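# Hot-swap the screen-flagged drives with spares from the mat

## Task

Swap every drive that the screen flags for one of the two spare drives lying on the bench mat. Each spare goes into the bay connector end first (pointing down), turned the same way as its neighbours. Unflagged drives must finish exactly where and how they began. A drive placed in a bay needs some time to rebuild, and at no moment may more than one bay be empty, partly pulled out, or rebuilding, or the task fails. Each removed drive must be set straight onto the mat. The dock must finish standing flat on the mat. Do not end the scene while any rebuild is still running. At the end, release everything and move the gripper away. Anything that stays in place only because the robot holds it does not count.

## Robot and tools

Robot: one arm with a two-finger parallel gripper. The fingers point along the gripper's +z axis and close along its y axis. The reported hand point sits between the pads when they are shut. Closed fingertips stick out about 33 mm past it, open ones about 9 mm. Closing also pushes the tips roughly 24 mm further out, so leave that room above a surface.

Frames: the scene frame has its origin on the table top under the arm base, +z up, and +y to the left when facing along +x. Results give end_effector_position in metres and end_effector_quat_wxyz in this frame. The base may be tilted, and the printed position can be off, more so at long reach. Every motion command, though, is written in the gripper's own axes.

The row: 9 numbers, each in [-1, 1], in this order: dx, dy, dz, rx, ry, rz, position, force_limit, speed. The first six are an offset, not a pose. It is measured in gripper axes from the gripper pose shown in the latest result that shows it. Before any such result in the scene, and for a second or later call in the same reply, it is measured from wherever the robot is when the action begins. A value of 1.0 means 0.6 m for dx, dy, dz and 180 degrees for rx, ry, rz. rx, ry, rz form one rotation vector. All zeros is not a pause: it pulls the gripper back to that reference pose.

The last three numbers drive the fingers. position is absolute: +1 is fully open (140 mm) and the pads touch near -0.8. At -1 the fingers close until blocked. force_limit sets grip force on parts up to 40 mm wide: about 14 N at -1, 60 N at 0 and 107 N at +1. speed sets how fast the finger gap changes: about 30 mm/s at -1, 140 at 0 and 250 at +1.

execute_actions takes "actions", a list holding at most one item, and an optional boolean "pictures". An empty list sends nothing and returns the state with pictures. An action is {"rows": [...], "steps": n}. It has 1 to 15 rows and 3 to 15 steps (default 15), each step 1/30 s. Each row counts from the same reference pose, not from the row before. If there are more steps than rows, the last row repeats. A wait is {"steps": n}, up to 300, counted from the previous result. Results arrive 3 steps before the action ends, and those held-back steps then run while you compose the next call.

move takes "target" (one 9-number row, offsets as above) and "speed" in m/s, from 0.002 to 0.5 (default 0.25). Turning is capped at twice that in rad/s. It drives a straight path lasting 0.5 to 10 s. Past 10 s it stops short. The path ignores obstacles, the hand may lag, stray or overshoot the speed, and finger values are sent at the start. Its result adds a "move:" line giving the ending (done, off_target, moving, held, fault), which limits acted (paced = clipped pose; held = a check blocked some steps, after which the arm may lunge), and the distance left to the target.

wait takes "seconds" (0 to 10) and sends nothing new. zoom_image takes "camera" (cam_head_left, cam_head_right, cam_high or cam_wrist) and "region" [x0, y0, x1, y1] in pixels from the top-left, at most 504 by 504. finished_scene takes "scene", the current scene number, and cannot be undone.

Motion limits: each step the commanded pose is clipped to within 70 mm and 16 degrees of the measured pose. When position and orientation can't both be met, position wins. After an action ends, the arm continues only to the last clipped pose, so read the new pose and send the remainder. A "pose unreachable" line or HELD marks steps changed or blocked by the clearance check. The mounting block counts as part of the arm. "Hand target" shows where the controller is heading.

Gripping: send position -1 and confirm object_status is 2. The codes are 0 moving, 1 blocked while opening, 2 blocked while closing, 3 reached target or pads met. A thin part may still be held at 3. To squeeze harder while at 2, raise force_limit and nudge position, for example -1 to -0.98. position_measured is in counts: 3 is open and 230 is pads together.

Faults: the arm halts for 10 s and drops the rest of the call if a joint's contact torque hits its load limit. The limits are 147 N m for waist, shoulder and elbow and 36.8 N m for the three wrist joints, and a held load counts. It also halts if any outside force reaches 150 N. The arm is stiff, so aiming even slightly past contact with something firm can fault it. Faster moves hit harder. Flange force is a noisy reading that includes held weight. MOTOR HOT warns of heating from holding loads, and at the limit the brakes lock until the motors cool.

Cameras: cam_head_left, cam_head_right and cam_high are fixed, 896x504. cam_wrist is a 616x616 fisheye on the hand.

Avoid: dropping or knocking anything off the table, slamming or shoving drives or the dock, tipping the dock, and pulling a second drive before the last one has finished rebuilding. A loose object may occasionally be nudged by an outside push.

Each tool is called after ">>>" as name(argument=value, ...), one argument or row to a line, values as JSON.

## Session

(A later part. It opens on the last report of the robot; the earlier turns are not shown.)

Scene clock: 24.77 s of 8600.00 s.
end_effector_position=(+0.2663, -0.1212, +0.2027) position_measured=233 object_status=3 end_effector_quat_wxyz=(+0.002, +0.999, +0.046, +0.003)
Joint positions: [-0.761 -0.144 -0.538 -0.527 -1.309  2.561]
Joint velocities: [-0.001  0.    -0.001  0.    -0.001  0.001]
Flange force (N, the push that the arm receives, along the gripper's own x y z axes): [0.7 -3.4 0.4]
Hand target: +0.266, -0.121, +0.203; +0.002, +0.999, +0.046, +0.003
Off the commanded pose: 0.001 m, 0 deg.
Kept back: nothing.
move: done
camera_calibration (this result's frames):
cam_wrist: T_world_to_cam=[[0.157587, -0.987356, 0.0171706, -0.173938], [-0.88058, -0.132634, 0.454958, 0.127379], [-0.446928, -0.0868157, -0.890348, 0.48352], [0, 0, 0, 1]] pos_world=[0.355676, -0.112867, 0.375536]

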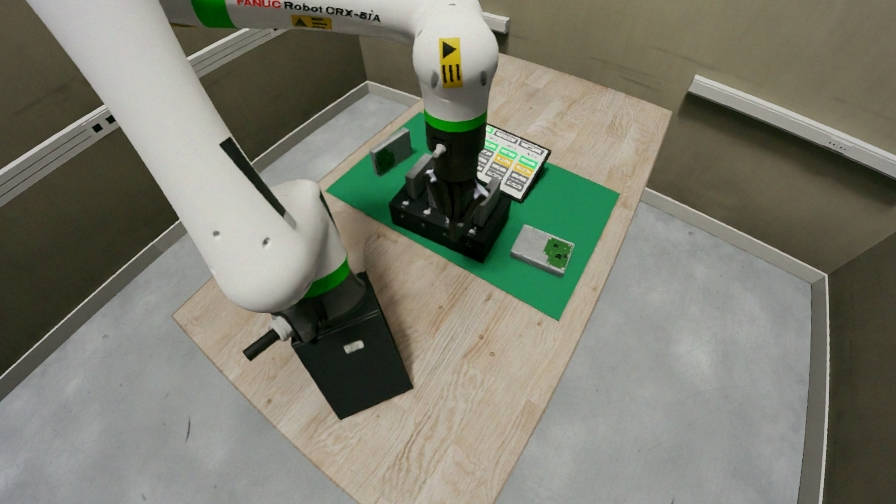

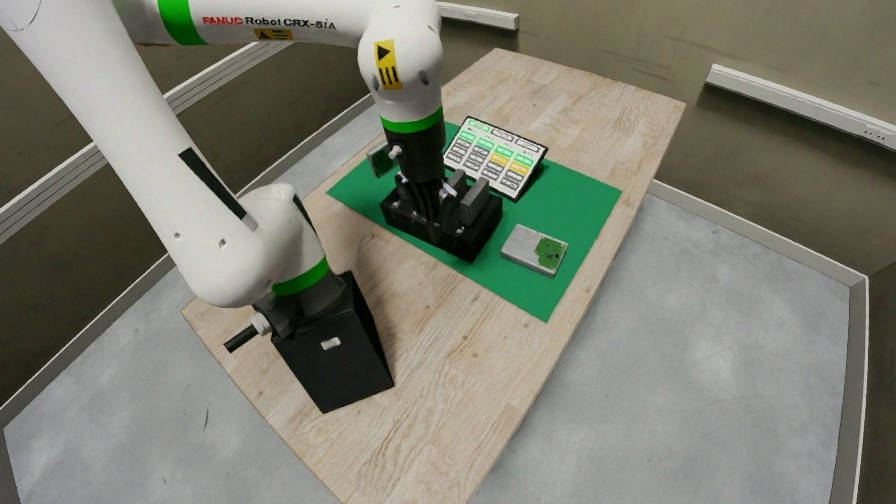

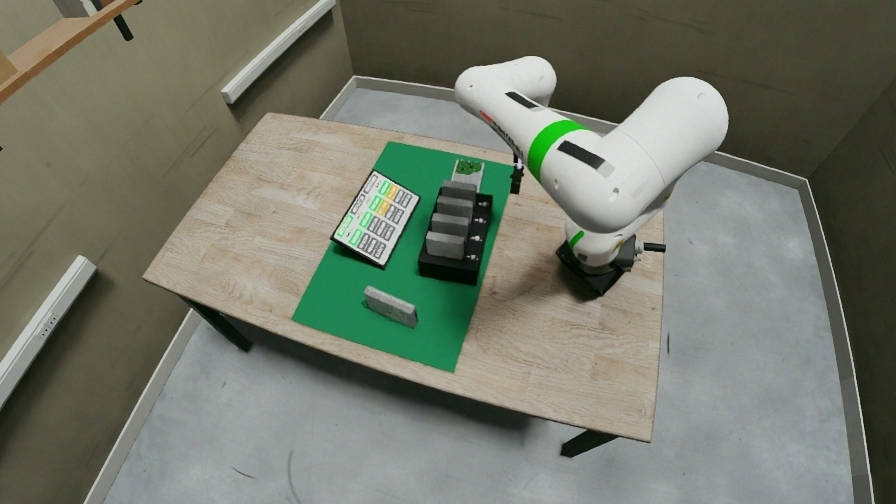

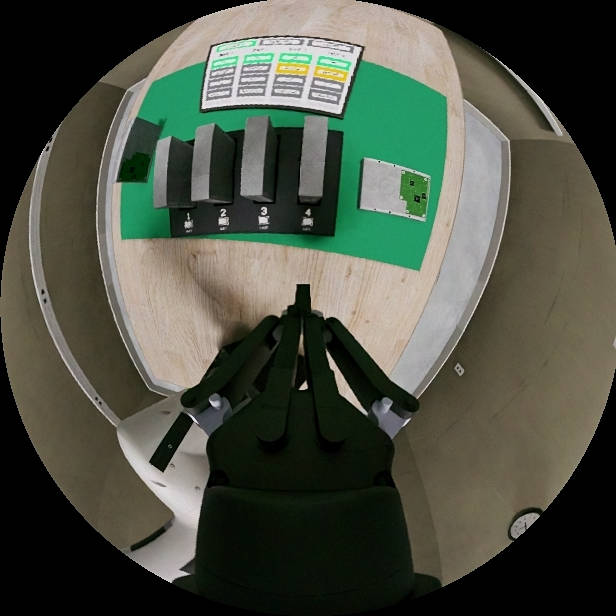

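>>> move(
  target=[0.147,0,0.125,0,0,0,-1,0,0],
  speed=0.15,
)

>>> execute_actions(
  actions=[
    {"rows":[[0,0,0.002,0,0,0,-1,0,0],[0,0,0.004,0,0,0,-1,0,0],[0,0,0.006,0,0,0,-1,0,0],[0,0,0.008,0,0,0,-1,0,0],[0,0,0.01,0,0,0,-1,0,0]]},
  ],
  pictures=true,
)

>>> zoom_image(
  camera="cam_head_right",
  region=[400, 170, 520, 270],
)

Scene clock: 26.13 s of 8600.00 s.
end_effector_position=(+0.3545, -0.1129, +0.1280) position_measured=233 object_status=3 end_effector_quat_wxyz=(+0.002, +0.999, +0.045, +0.003)
Joint positions: [-0.512  0.022 -0.477 -0.584 -1.102  2.417]
Joint velocities: [ 0.001  0.001  0.001 -0.     0.     0.001]
Flange force (N, the push that the arm receives, along the gripper's own x y z axes): [-0.4 -5.4 -0.1]
Hand target: +0.354, -0.113, +0.128; +0.002, +0.999, +0.045, +0.003
Off the commanded pose: 0.001 m, 0 deg.
Kept back: nothing.
move: done
camera_calibration (this result's frames):
cam_wrist: T_world_to_cam=[[0.157289, -0.987417, 0.016358, -0.178159], [-0.880843, -0.132784, 0.454404, 0.240224], [-0.446514, -0.0858815, -0.890645, 0.457119], [0, 0, 0, 1]] pos_world=[0.443732, -0.104761, 0.300886]

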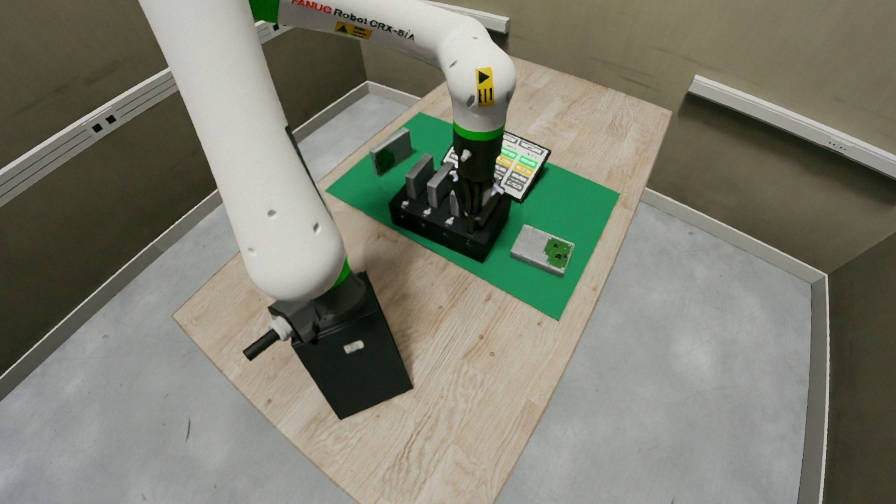

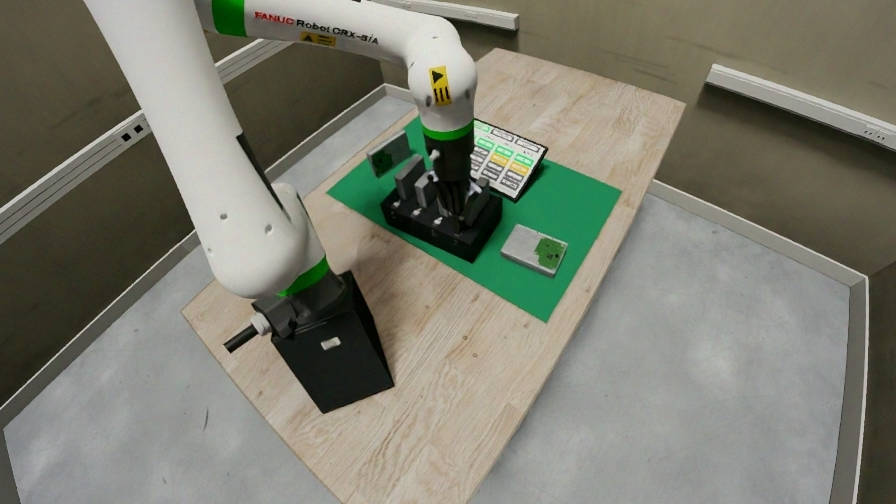

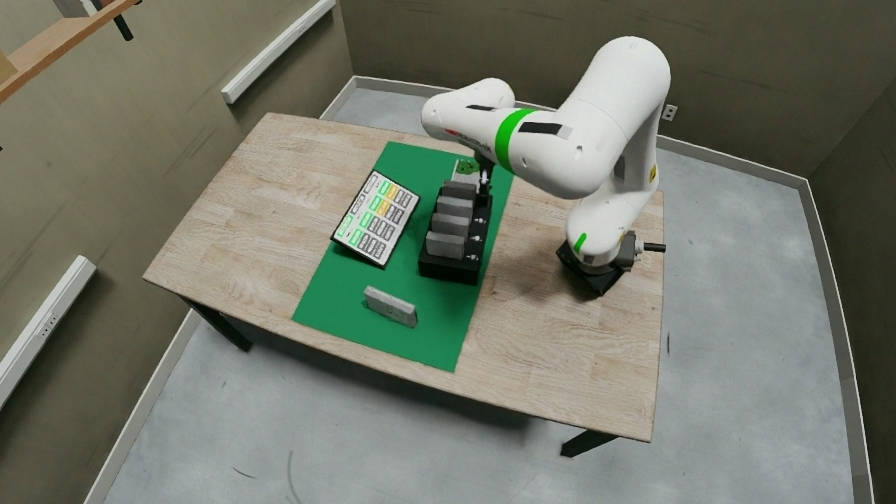

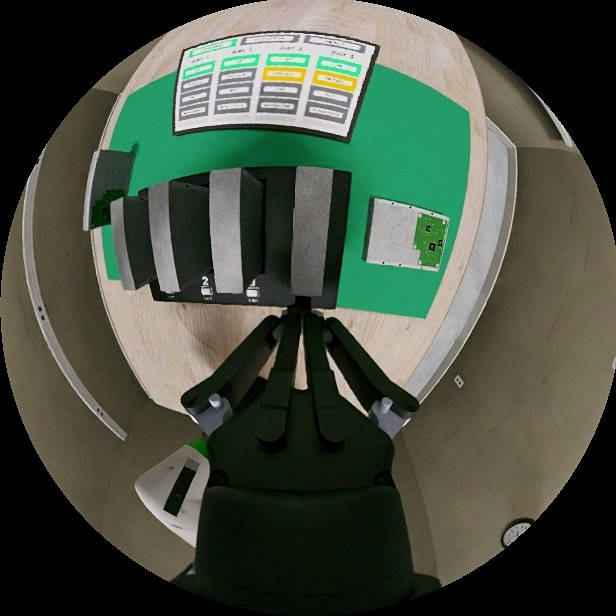

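Scene clock: 26.53 s of 8600.00 s.
end_effector_position=(+0.3545, -0.1130, +0.1220) position_measured=233 object_status=3 end_effector_quat_wxyz=(+0.002, +0.999, +0.045, +0.003)
Joint positions: [-0.505  0.03  -0.482 -0.589 -1.087  2.419]
Joint velocities: [ 0.001  0.001  0.    -0.003  0.006 -0.   ]
Flange force (N, the push that the arm receives, along the gripper's own x y z axes): [-7.9 -16.5 -50.9]
Steps of this call (steps 1 to 12: the first 12 steps of this action). Readings (end_effector_position | what the end effector reports):
1: (+0.3545, -0.1129, +0.1279) | position_measured=233 object_status=3
2: (+0.3548, -0.1130, +0.1275) | position_measured=233 object_status=3
4: (+0.3547, -0.1129, +0.1253) | position_measured=233 object_status=3
8: (+0.3545, -0.1130, +0.1223) | position_measured=233 object_status=3
12: the state above
camera_calibration (this result's frames):
cam_wrist: T_world_to_cam=[[0.157337, -0.987407, 0.0165112, -0.178163], [-0.880862, -0.132762, 0.454374, 0.242955], [-0.44646, -0.0860342, -0.890658, 0.451819], [0, 0, 0, 1]] pos_world=[0.443761, -0.104792, 0.294965]

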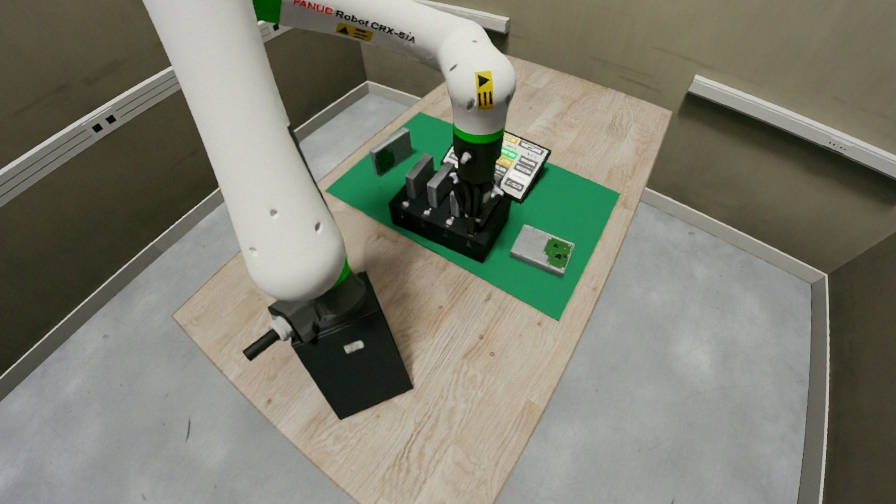

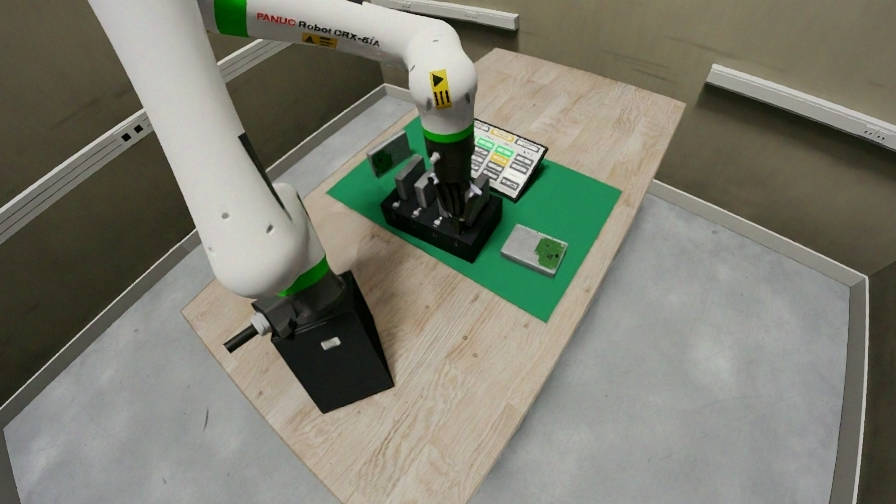

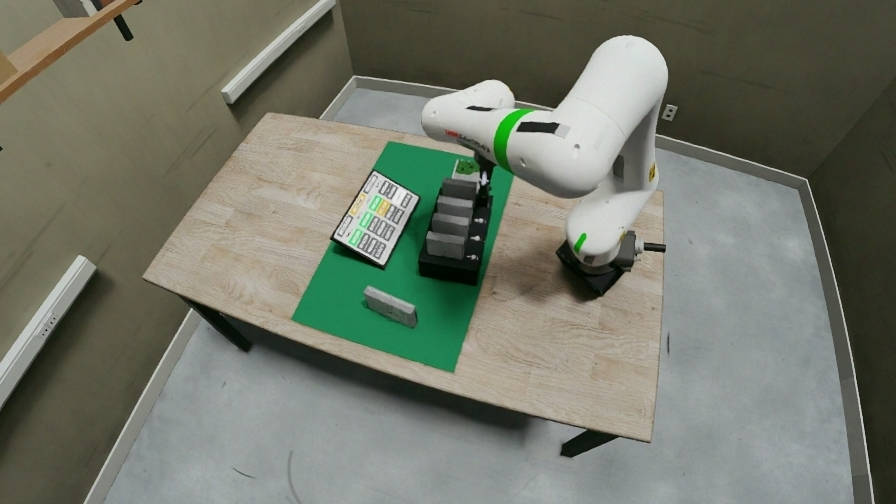

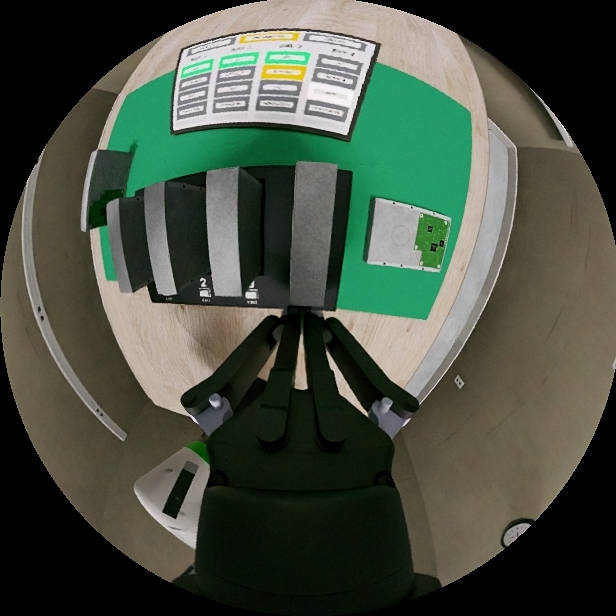

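Region (400, 170, 520, 270) of cam_head_right's 896x504 image, scaled by 4.200, with more detail than that image has.

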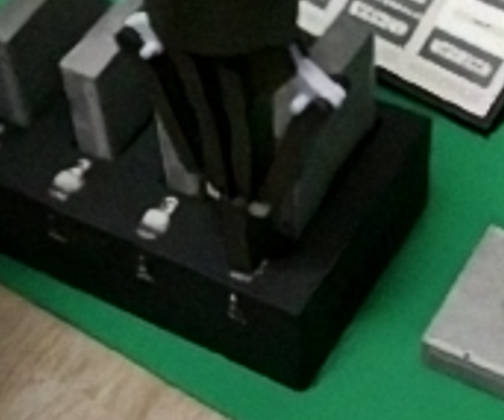

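>>> move(
  target=[0,0.004,-0.055,0,0,0,-0.3,0,0],
)

>>> move(
  target=[0.13,0,0,0,0,0,-0.3,0,0],
  speed=0.1,
)

>>> move(
  target=[0,0,0,0,0,0,-1,0,-0.5],
)

>>> move(
  target=[0,0,-0.15,0,0,0,-1,0,-0.5],
  speed=0.08,
)

Scene clock: 27.47 s of 8600.00 s.
end_effector_position=(+0.3546, -0.1153, +0.1550) position_measured=167 object_status=3 end_effector_quat_wxyz=(+0.002, +0.999, +0.046, +0.003)
Joint positions: [-0.551 -0.006 -0.446 -0.565 -1.17   2.413]
Joint velocities: [-0.     0.    -0.    -0.     0.     0.001]
Flange force (N, the push that the arm receives, along the gripper's own x y z axes): [-2.7 -0.2 4.3]
Hand target: +0.355, -0.115, +0.155; +0.002, +0.999, +0.046, +0.003
Off your previous action's commanded pose: 0.000 m, 0 deg at its last step (step 3 of this call).
Off the commanded pose: 0.000 m, 0 deg.
Kept back: nothing.
move: done
camera_calibration (this result's frames):
cam_wrist: T_world_to_cam=[[0.157427, -0.987392, 0.0165244, -0.181048], [-0.880833, -0.132833, 0.45441, 0.227734], [-0.446486, -0.0860917, -0.890639, 0.481046], [0, 0, 0, 1]] pos_world=[0.443877, -0.107101, 0.327945]

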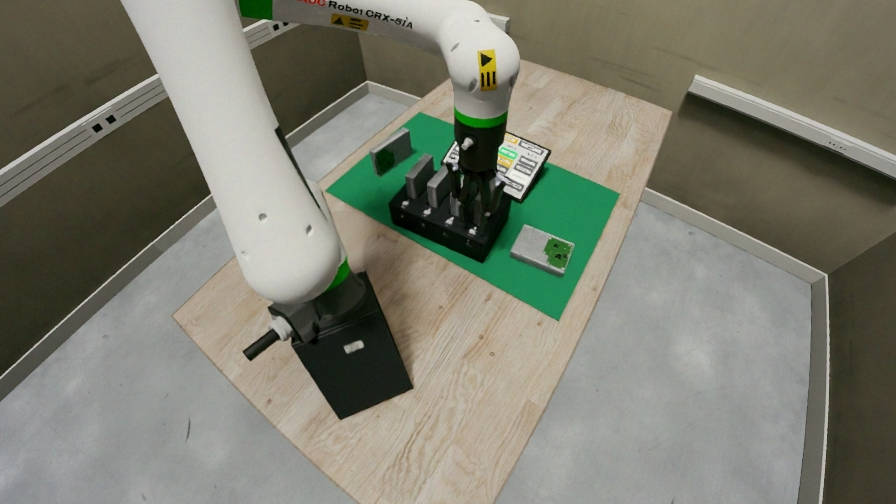

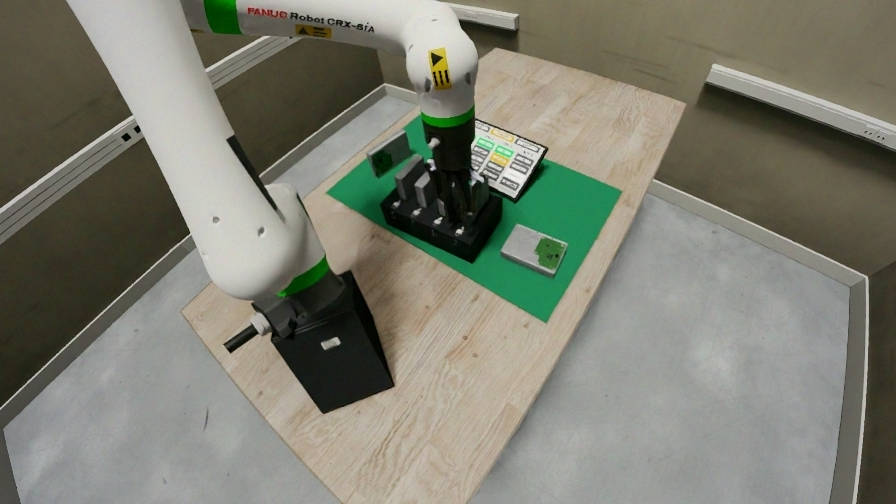

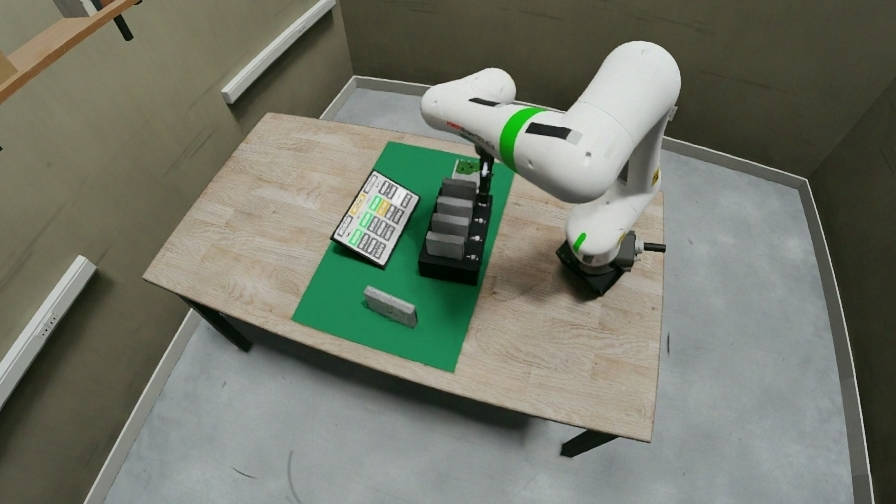

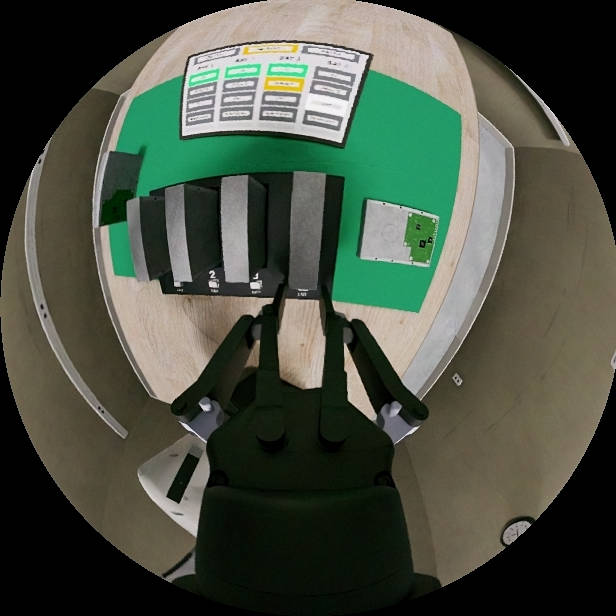

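Scene clock: 28.57 s of 8600.00 s.
end_effector_position=(+0.4323, -0.1078, +0.1553) position_measured=167 object_status=3 end_effector_quat_wxyz=(+0.002, +0.999, +0.046, +0.004)
Joint positions: [-0.457  0.091 -0.283 -0.558 -1.18   2.297]
Joint velocities: [ 0.     0.002  0.     0.    -0.001 -0.001]
Flange force (N, the push that the arm receives, along the gripper's own x y z axes): [-5.4 -5.7 0.9]
Hand target: +0.432, -0.108, +0.155; +0.002, +0.999, +0.046, +0.004
Off the commanded pose: 0.000 m, 0 deg.
Kept back: nothing.
move: done
camera_calibration (this result's frames):
cam_wrist: T_world_to_cam=[[0.157423, -0.987402, 0.0159564, -0.185861], [-0.880938, -0.13311, 0.454126, 0.297103], [-0.446281, -0.0855465, -0.890794, 0.516614], [0, 0, 0, 1]] pos_world=[0.521543, -0.0997781, 0.328241]

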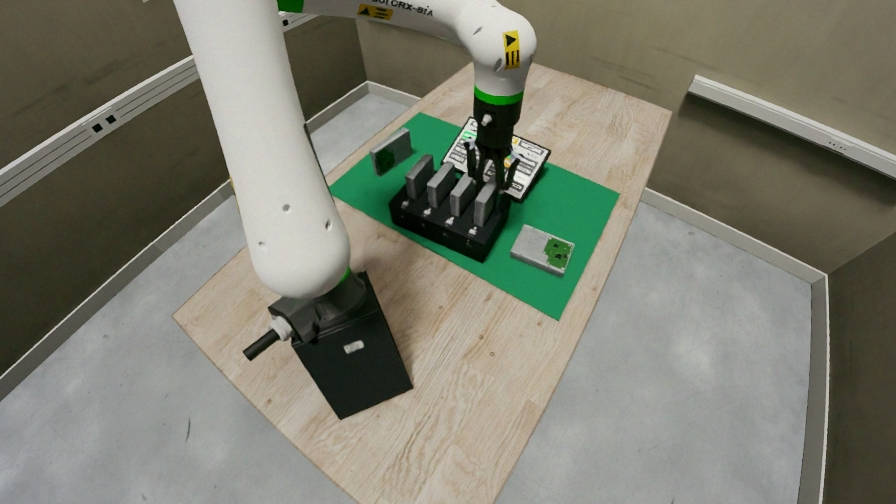

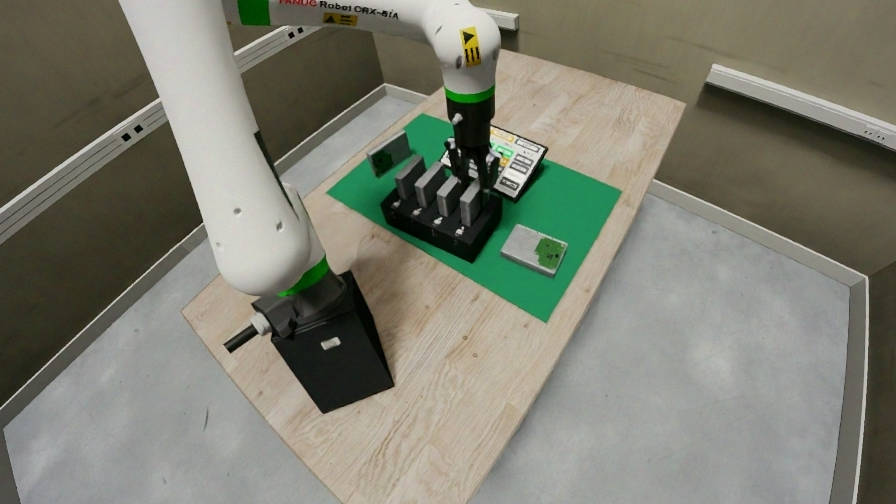

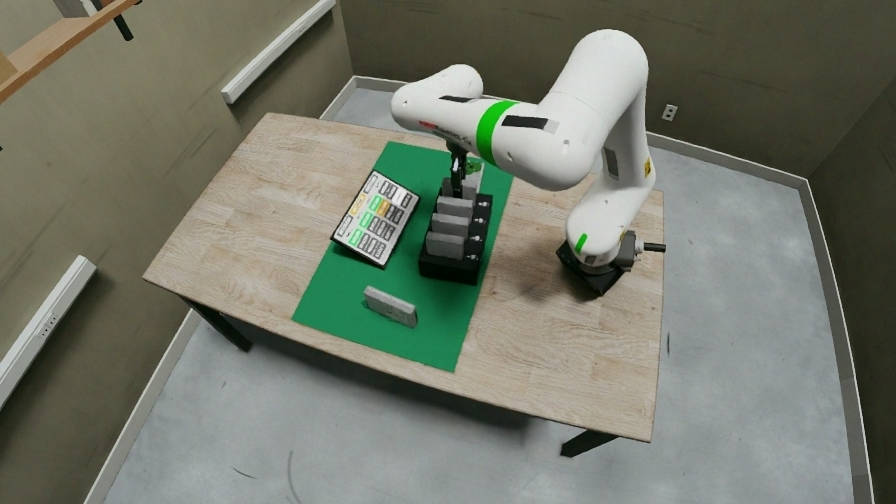

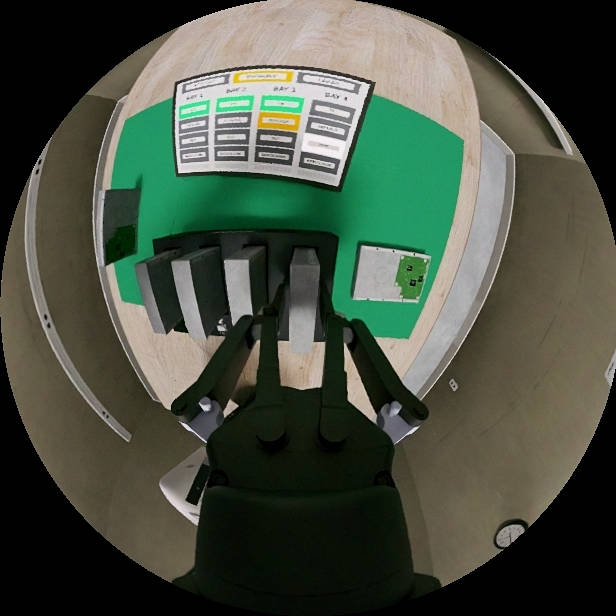

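Scene clock: 29.07 s of 8600.00 s.
end_effector_position=(+0.4323, -0.1078, +0.1553) position_measured=194 object_status=2 end_effector_quat_wxyz=(+0.002, +0.999, +0.046, +0.004)
Joint positions: [-0.457  0.091 -0.283 -0.558 -1.18   2.297]
Joint velocities: [-0.001 -0.001  0.     0.    -0.001  0.   ]
Flange force (N, the push that the arm receives, along the gripper's own x y z axes): [0.1 -3.4 -3.3]
Hand target: +0.432, -0.108, +0.155; +0.002, +0.999, +0.046, +0.004
Off the commanded pose: 0.000 m, 0 deg.
Kept back: nothing.
move: done
camera_calibration (this result's frames):
cam_wrist: T_world_to_cam=[[0.157448, -0.987398, 0.0159512, -0.185871], [-0.880916, -0.133131, 0.454163, 0.297078], [-0.446316, -0.0855586, -0.890776, 0.516631], [0, 0, 0, 1]] pos_world=[0.521546, -0.0997757, 0.328246]

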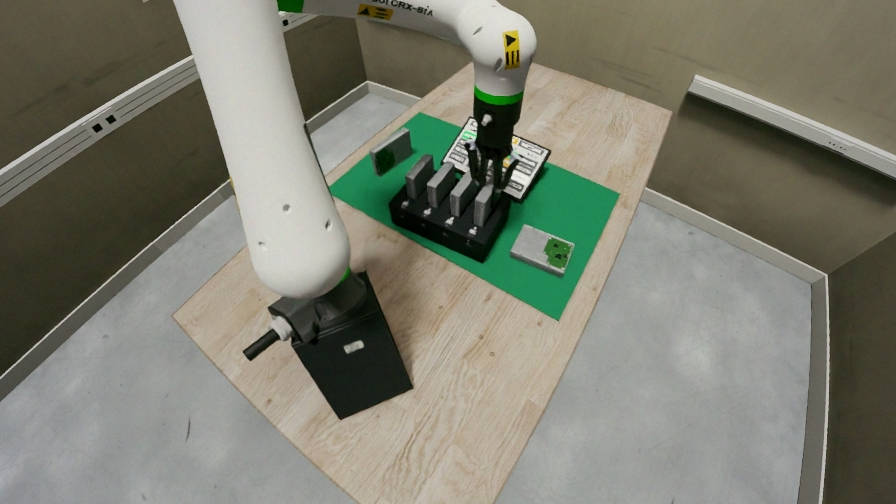

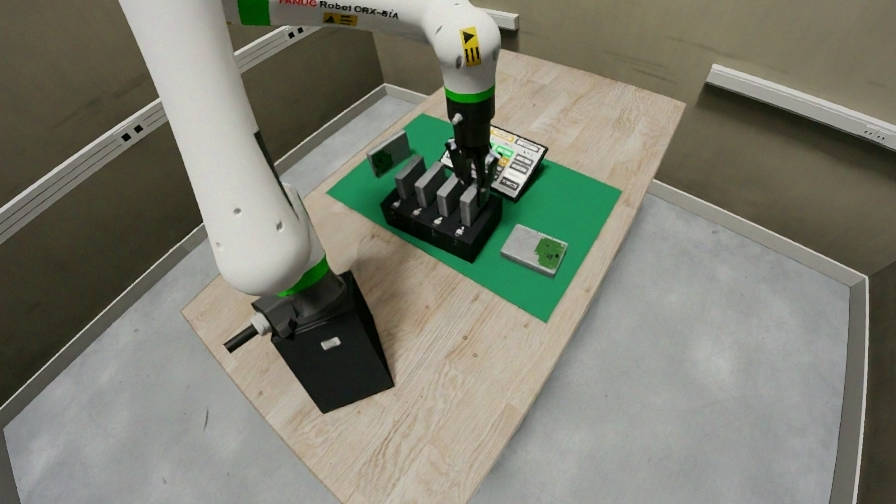

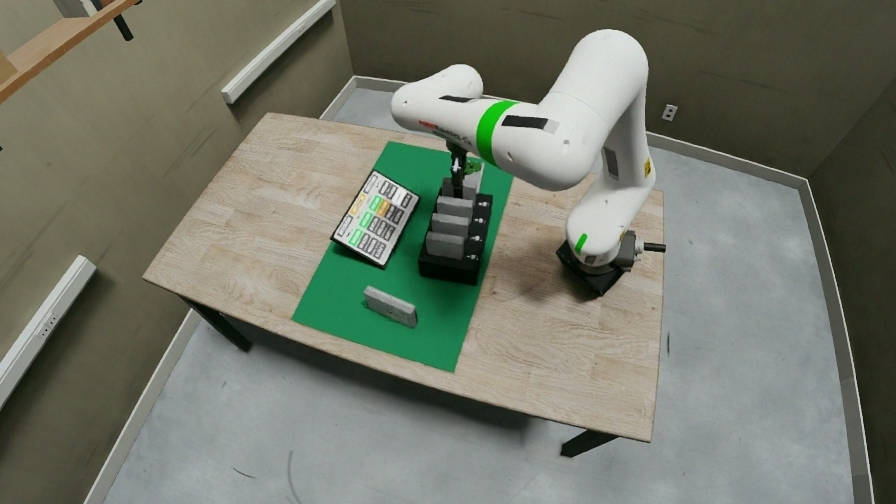

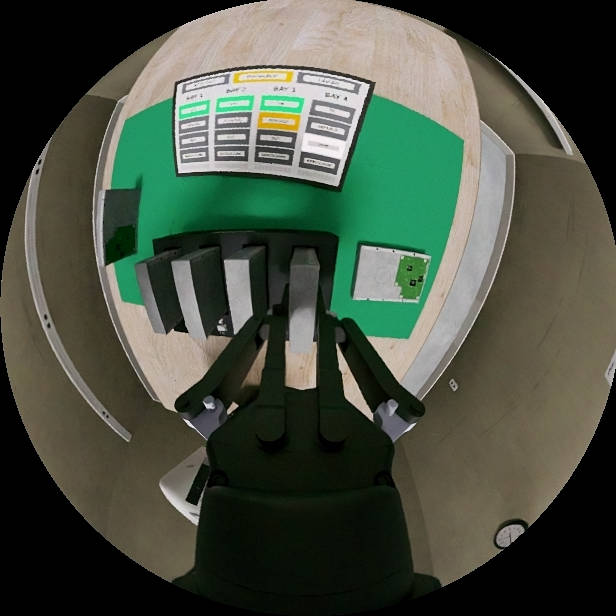

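Scene clock: 30.50 s of 8600.00 s.
end_effector_position=(+0.4320, -0.1077, +0.2453) position_measured=194 object_status=2 end_effector_quat_wxyz=(+0.002, +0.999, +0.046, +0.003)
Joint positions: [-0.558  0.024 -0.164 -0.526 -1.389  2.284]
Joint velocities: [-0.     0.001  0.001 -0.     0.    -0.   ]
Flange force (N, the push that the arm receives, along the gripper's own x y z axes): [-5.5 -5.2 5.8]
Hand target: +0.432, -0.108, +0.245; +0.002, +0.999, +0.046, +0.003
Off the commanded pose: 0.000 m, 0 deg.
Kept back: nothing.
move: done
camera_calibration (this result's frames):
cam_wrist: T_world_to_cam=[[0.157772, -0.987345, 0.016084, -0.187249], [-0.880845, -0.133355, 0.454234, 0.255904], [-0.446341, -0.085833, -0.890737, 0.596657], [0, 0, 0, 1]] pos_world=[0.521267, -0.0995403, 0.418236]

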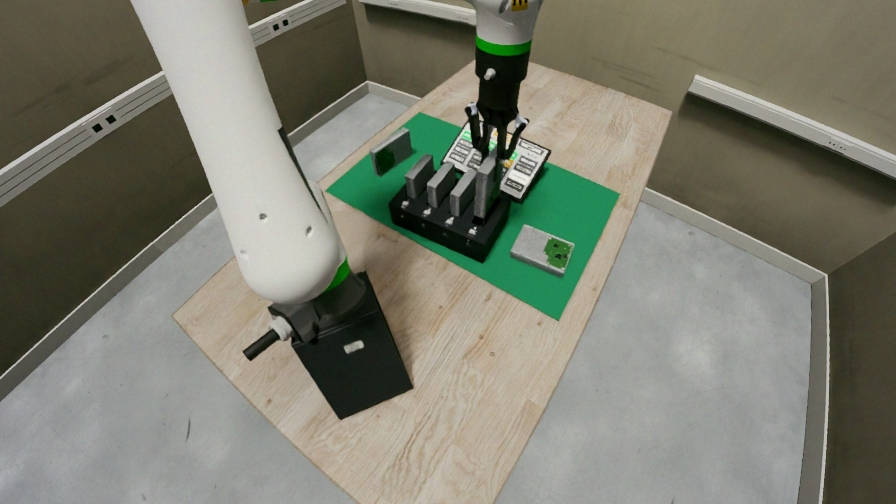

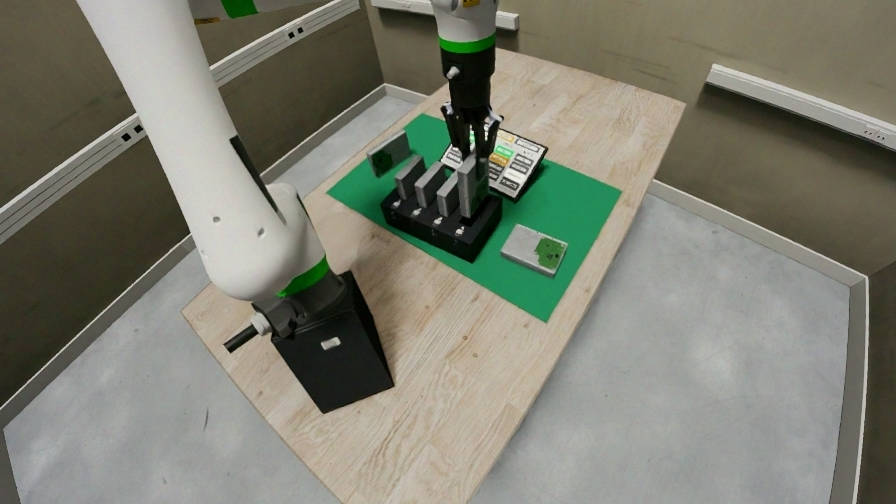

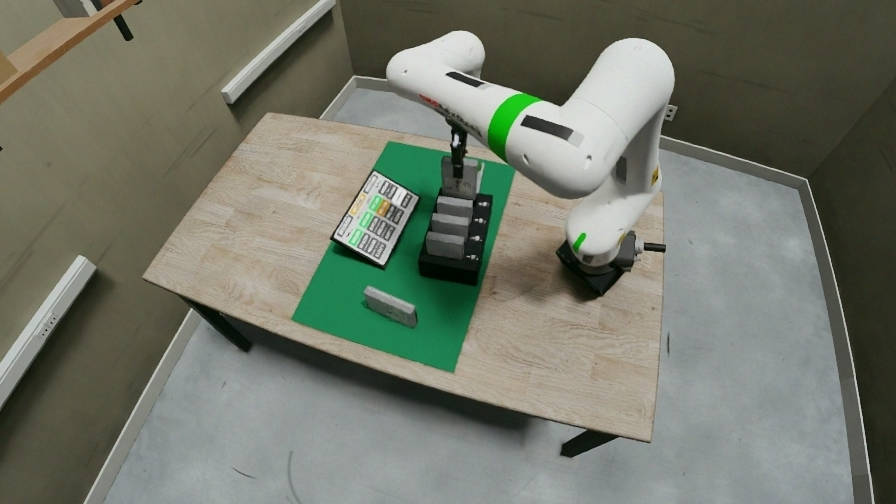

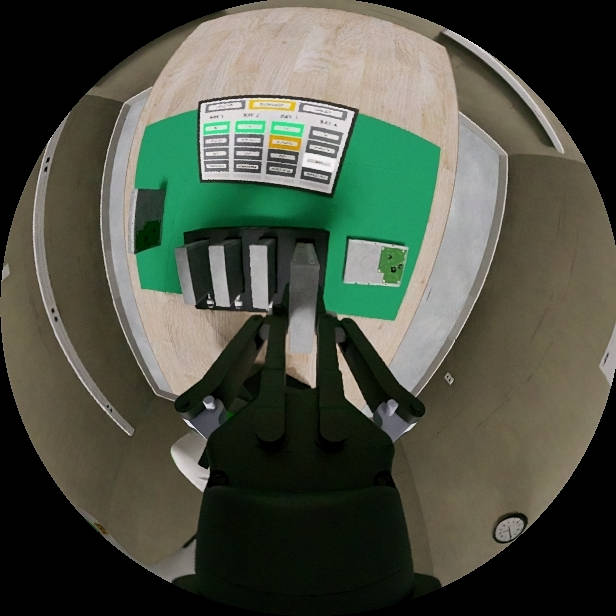

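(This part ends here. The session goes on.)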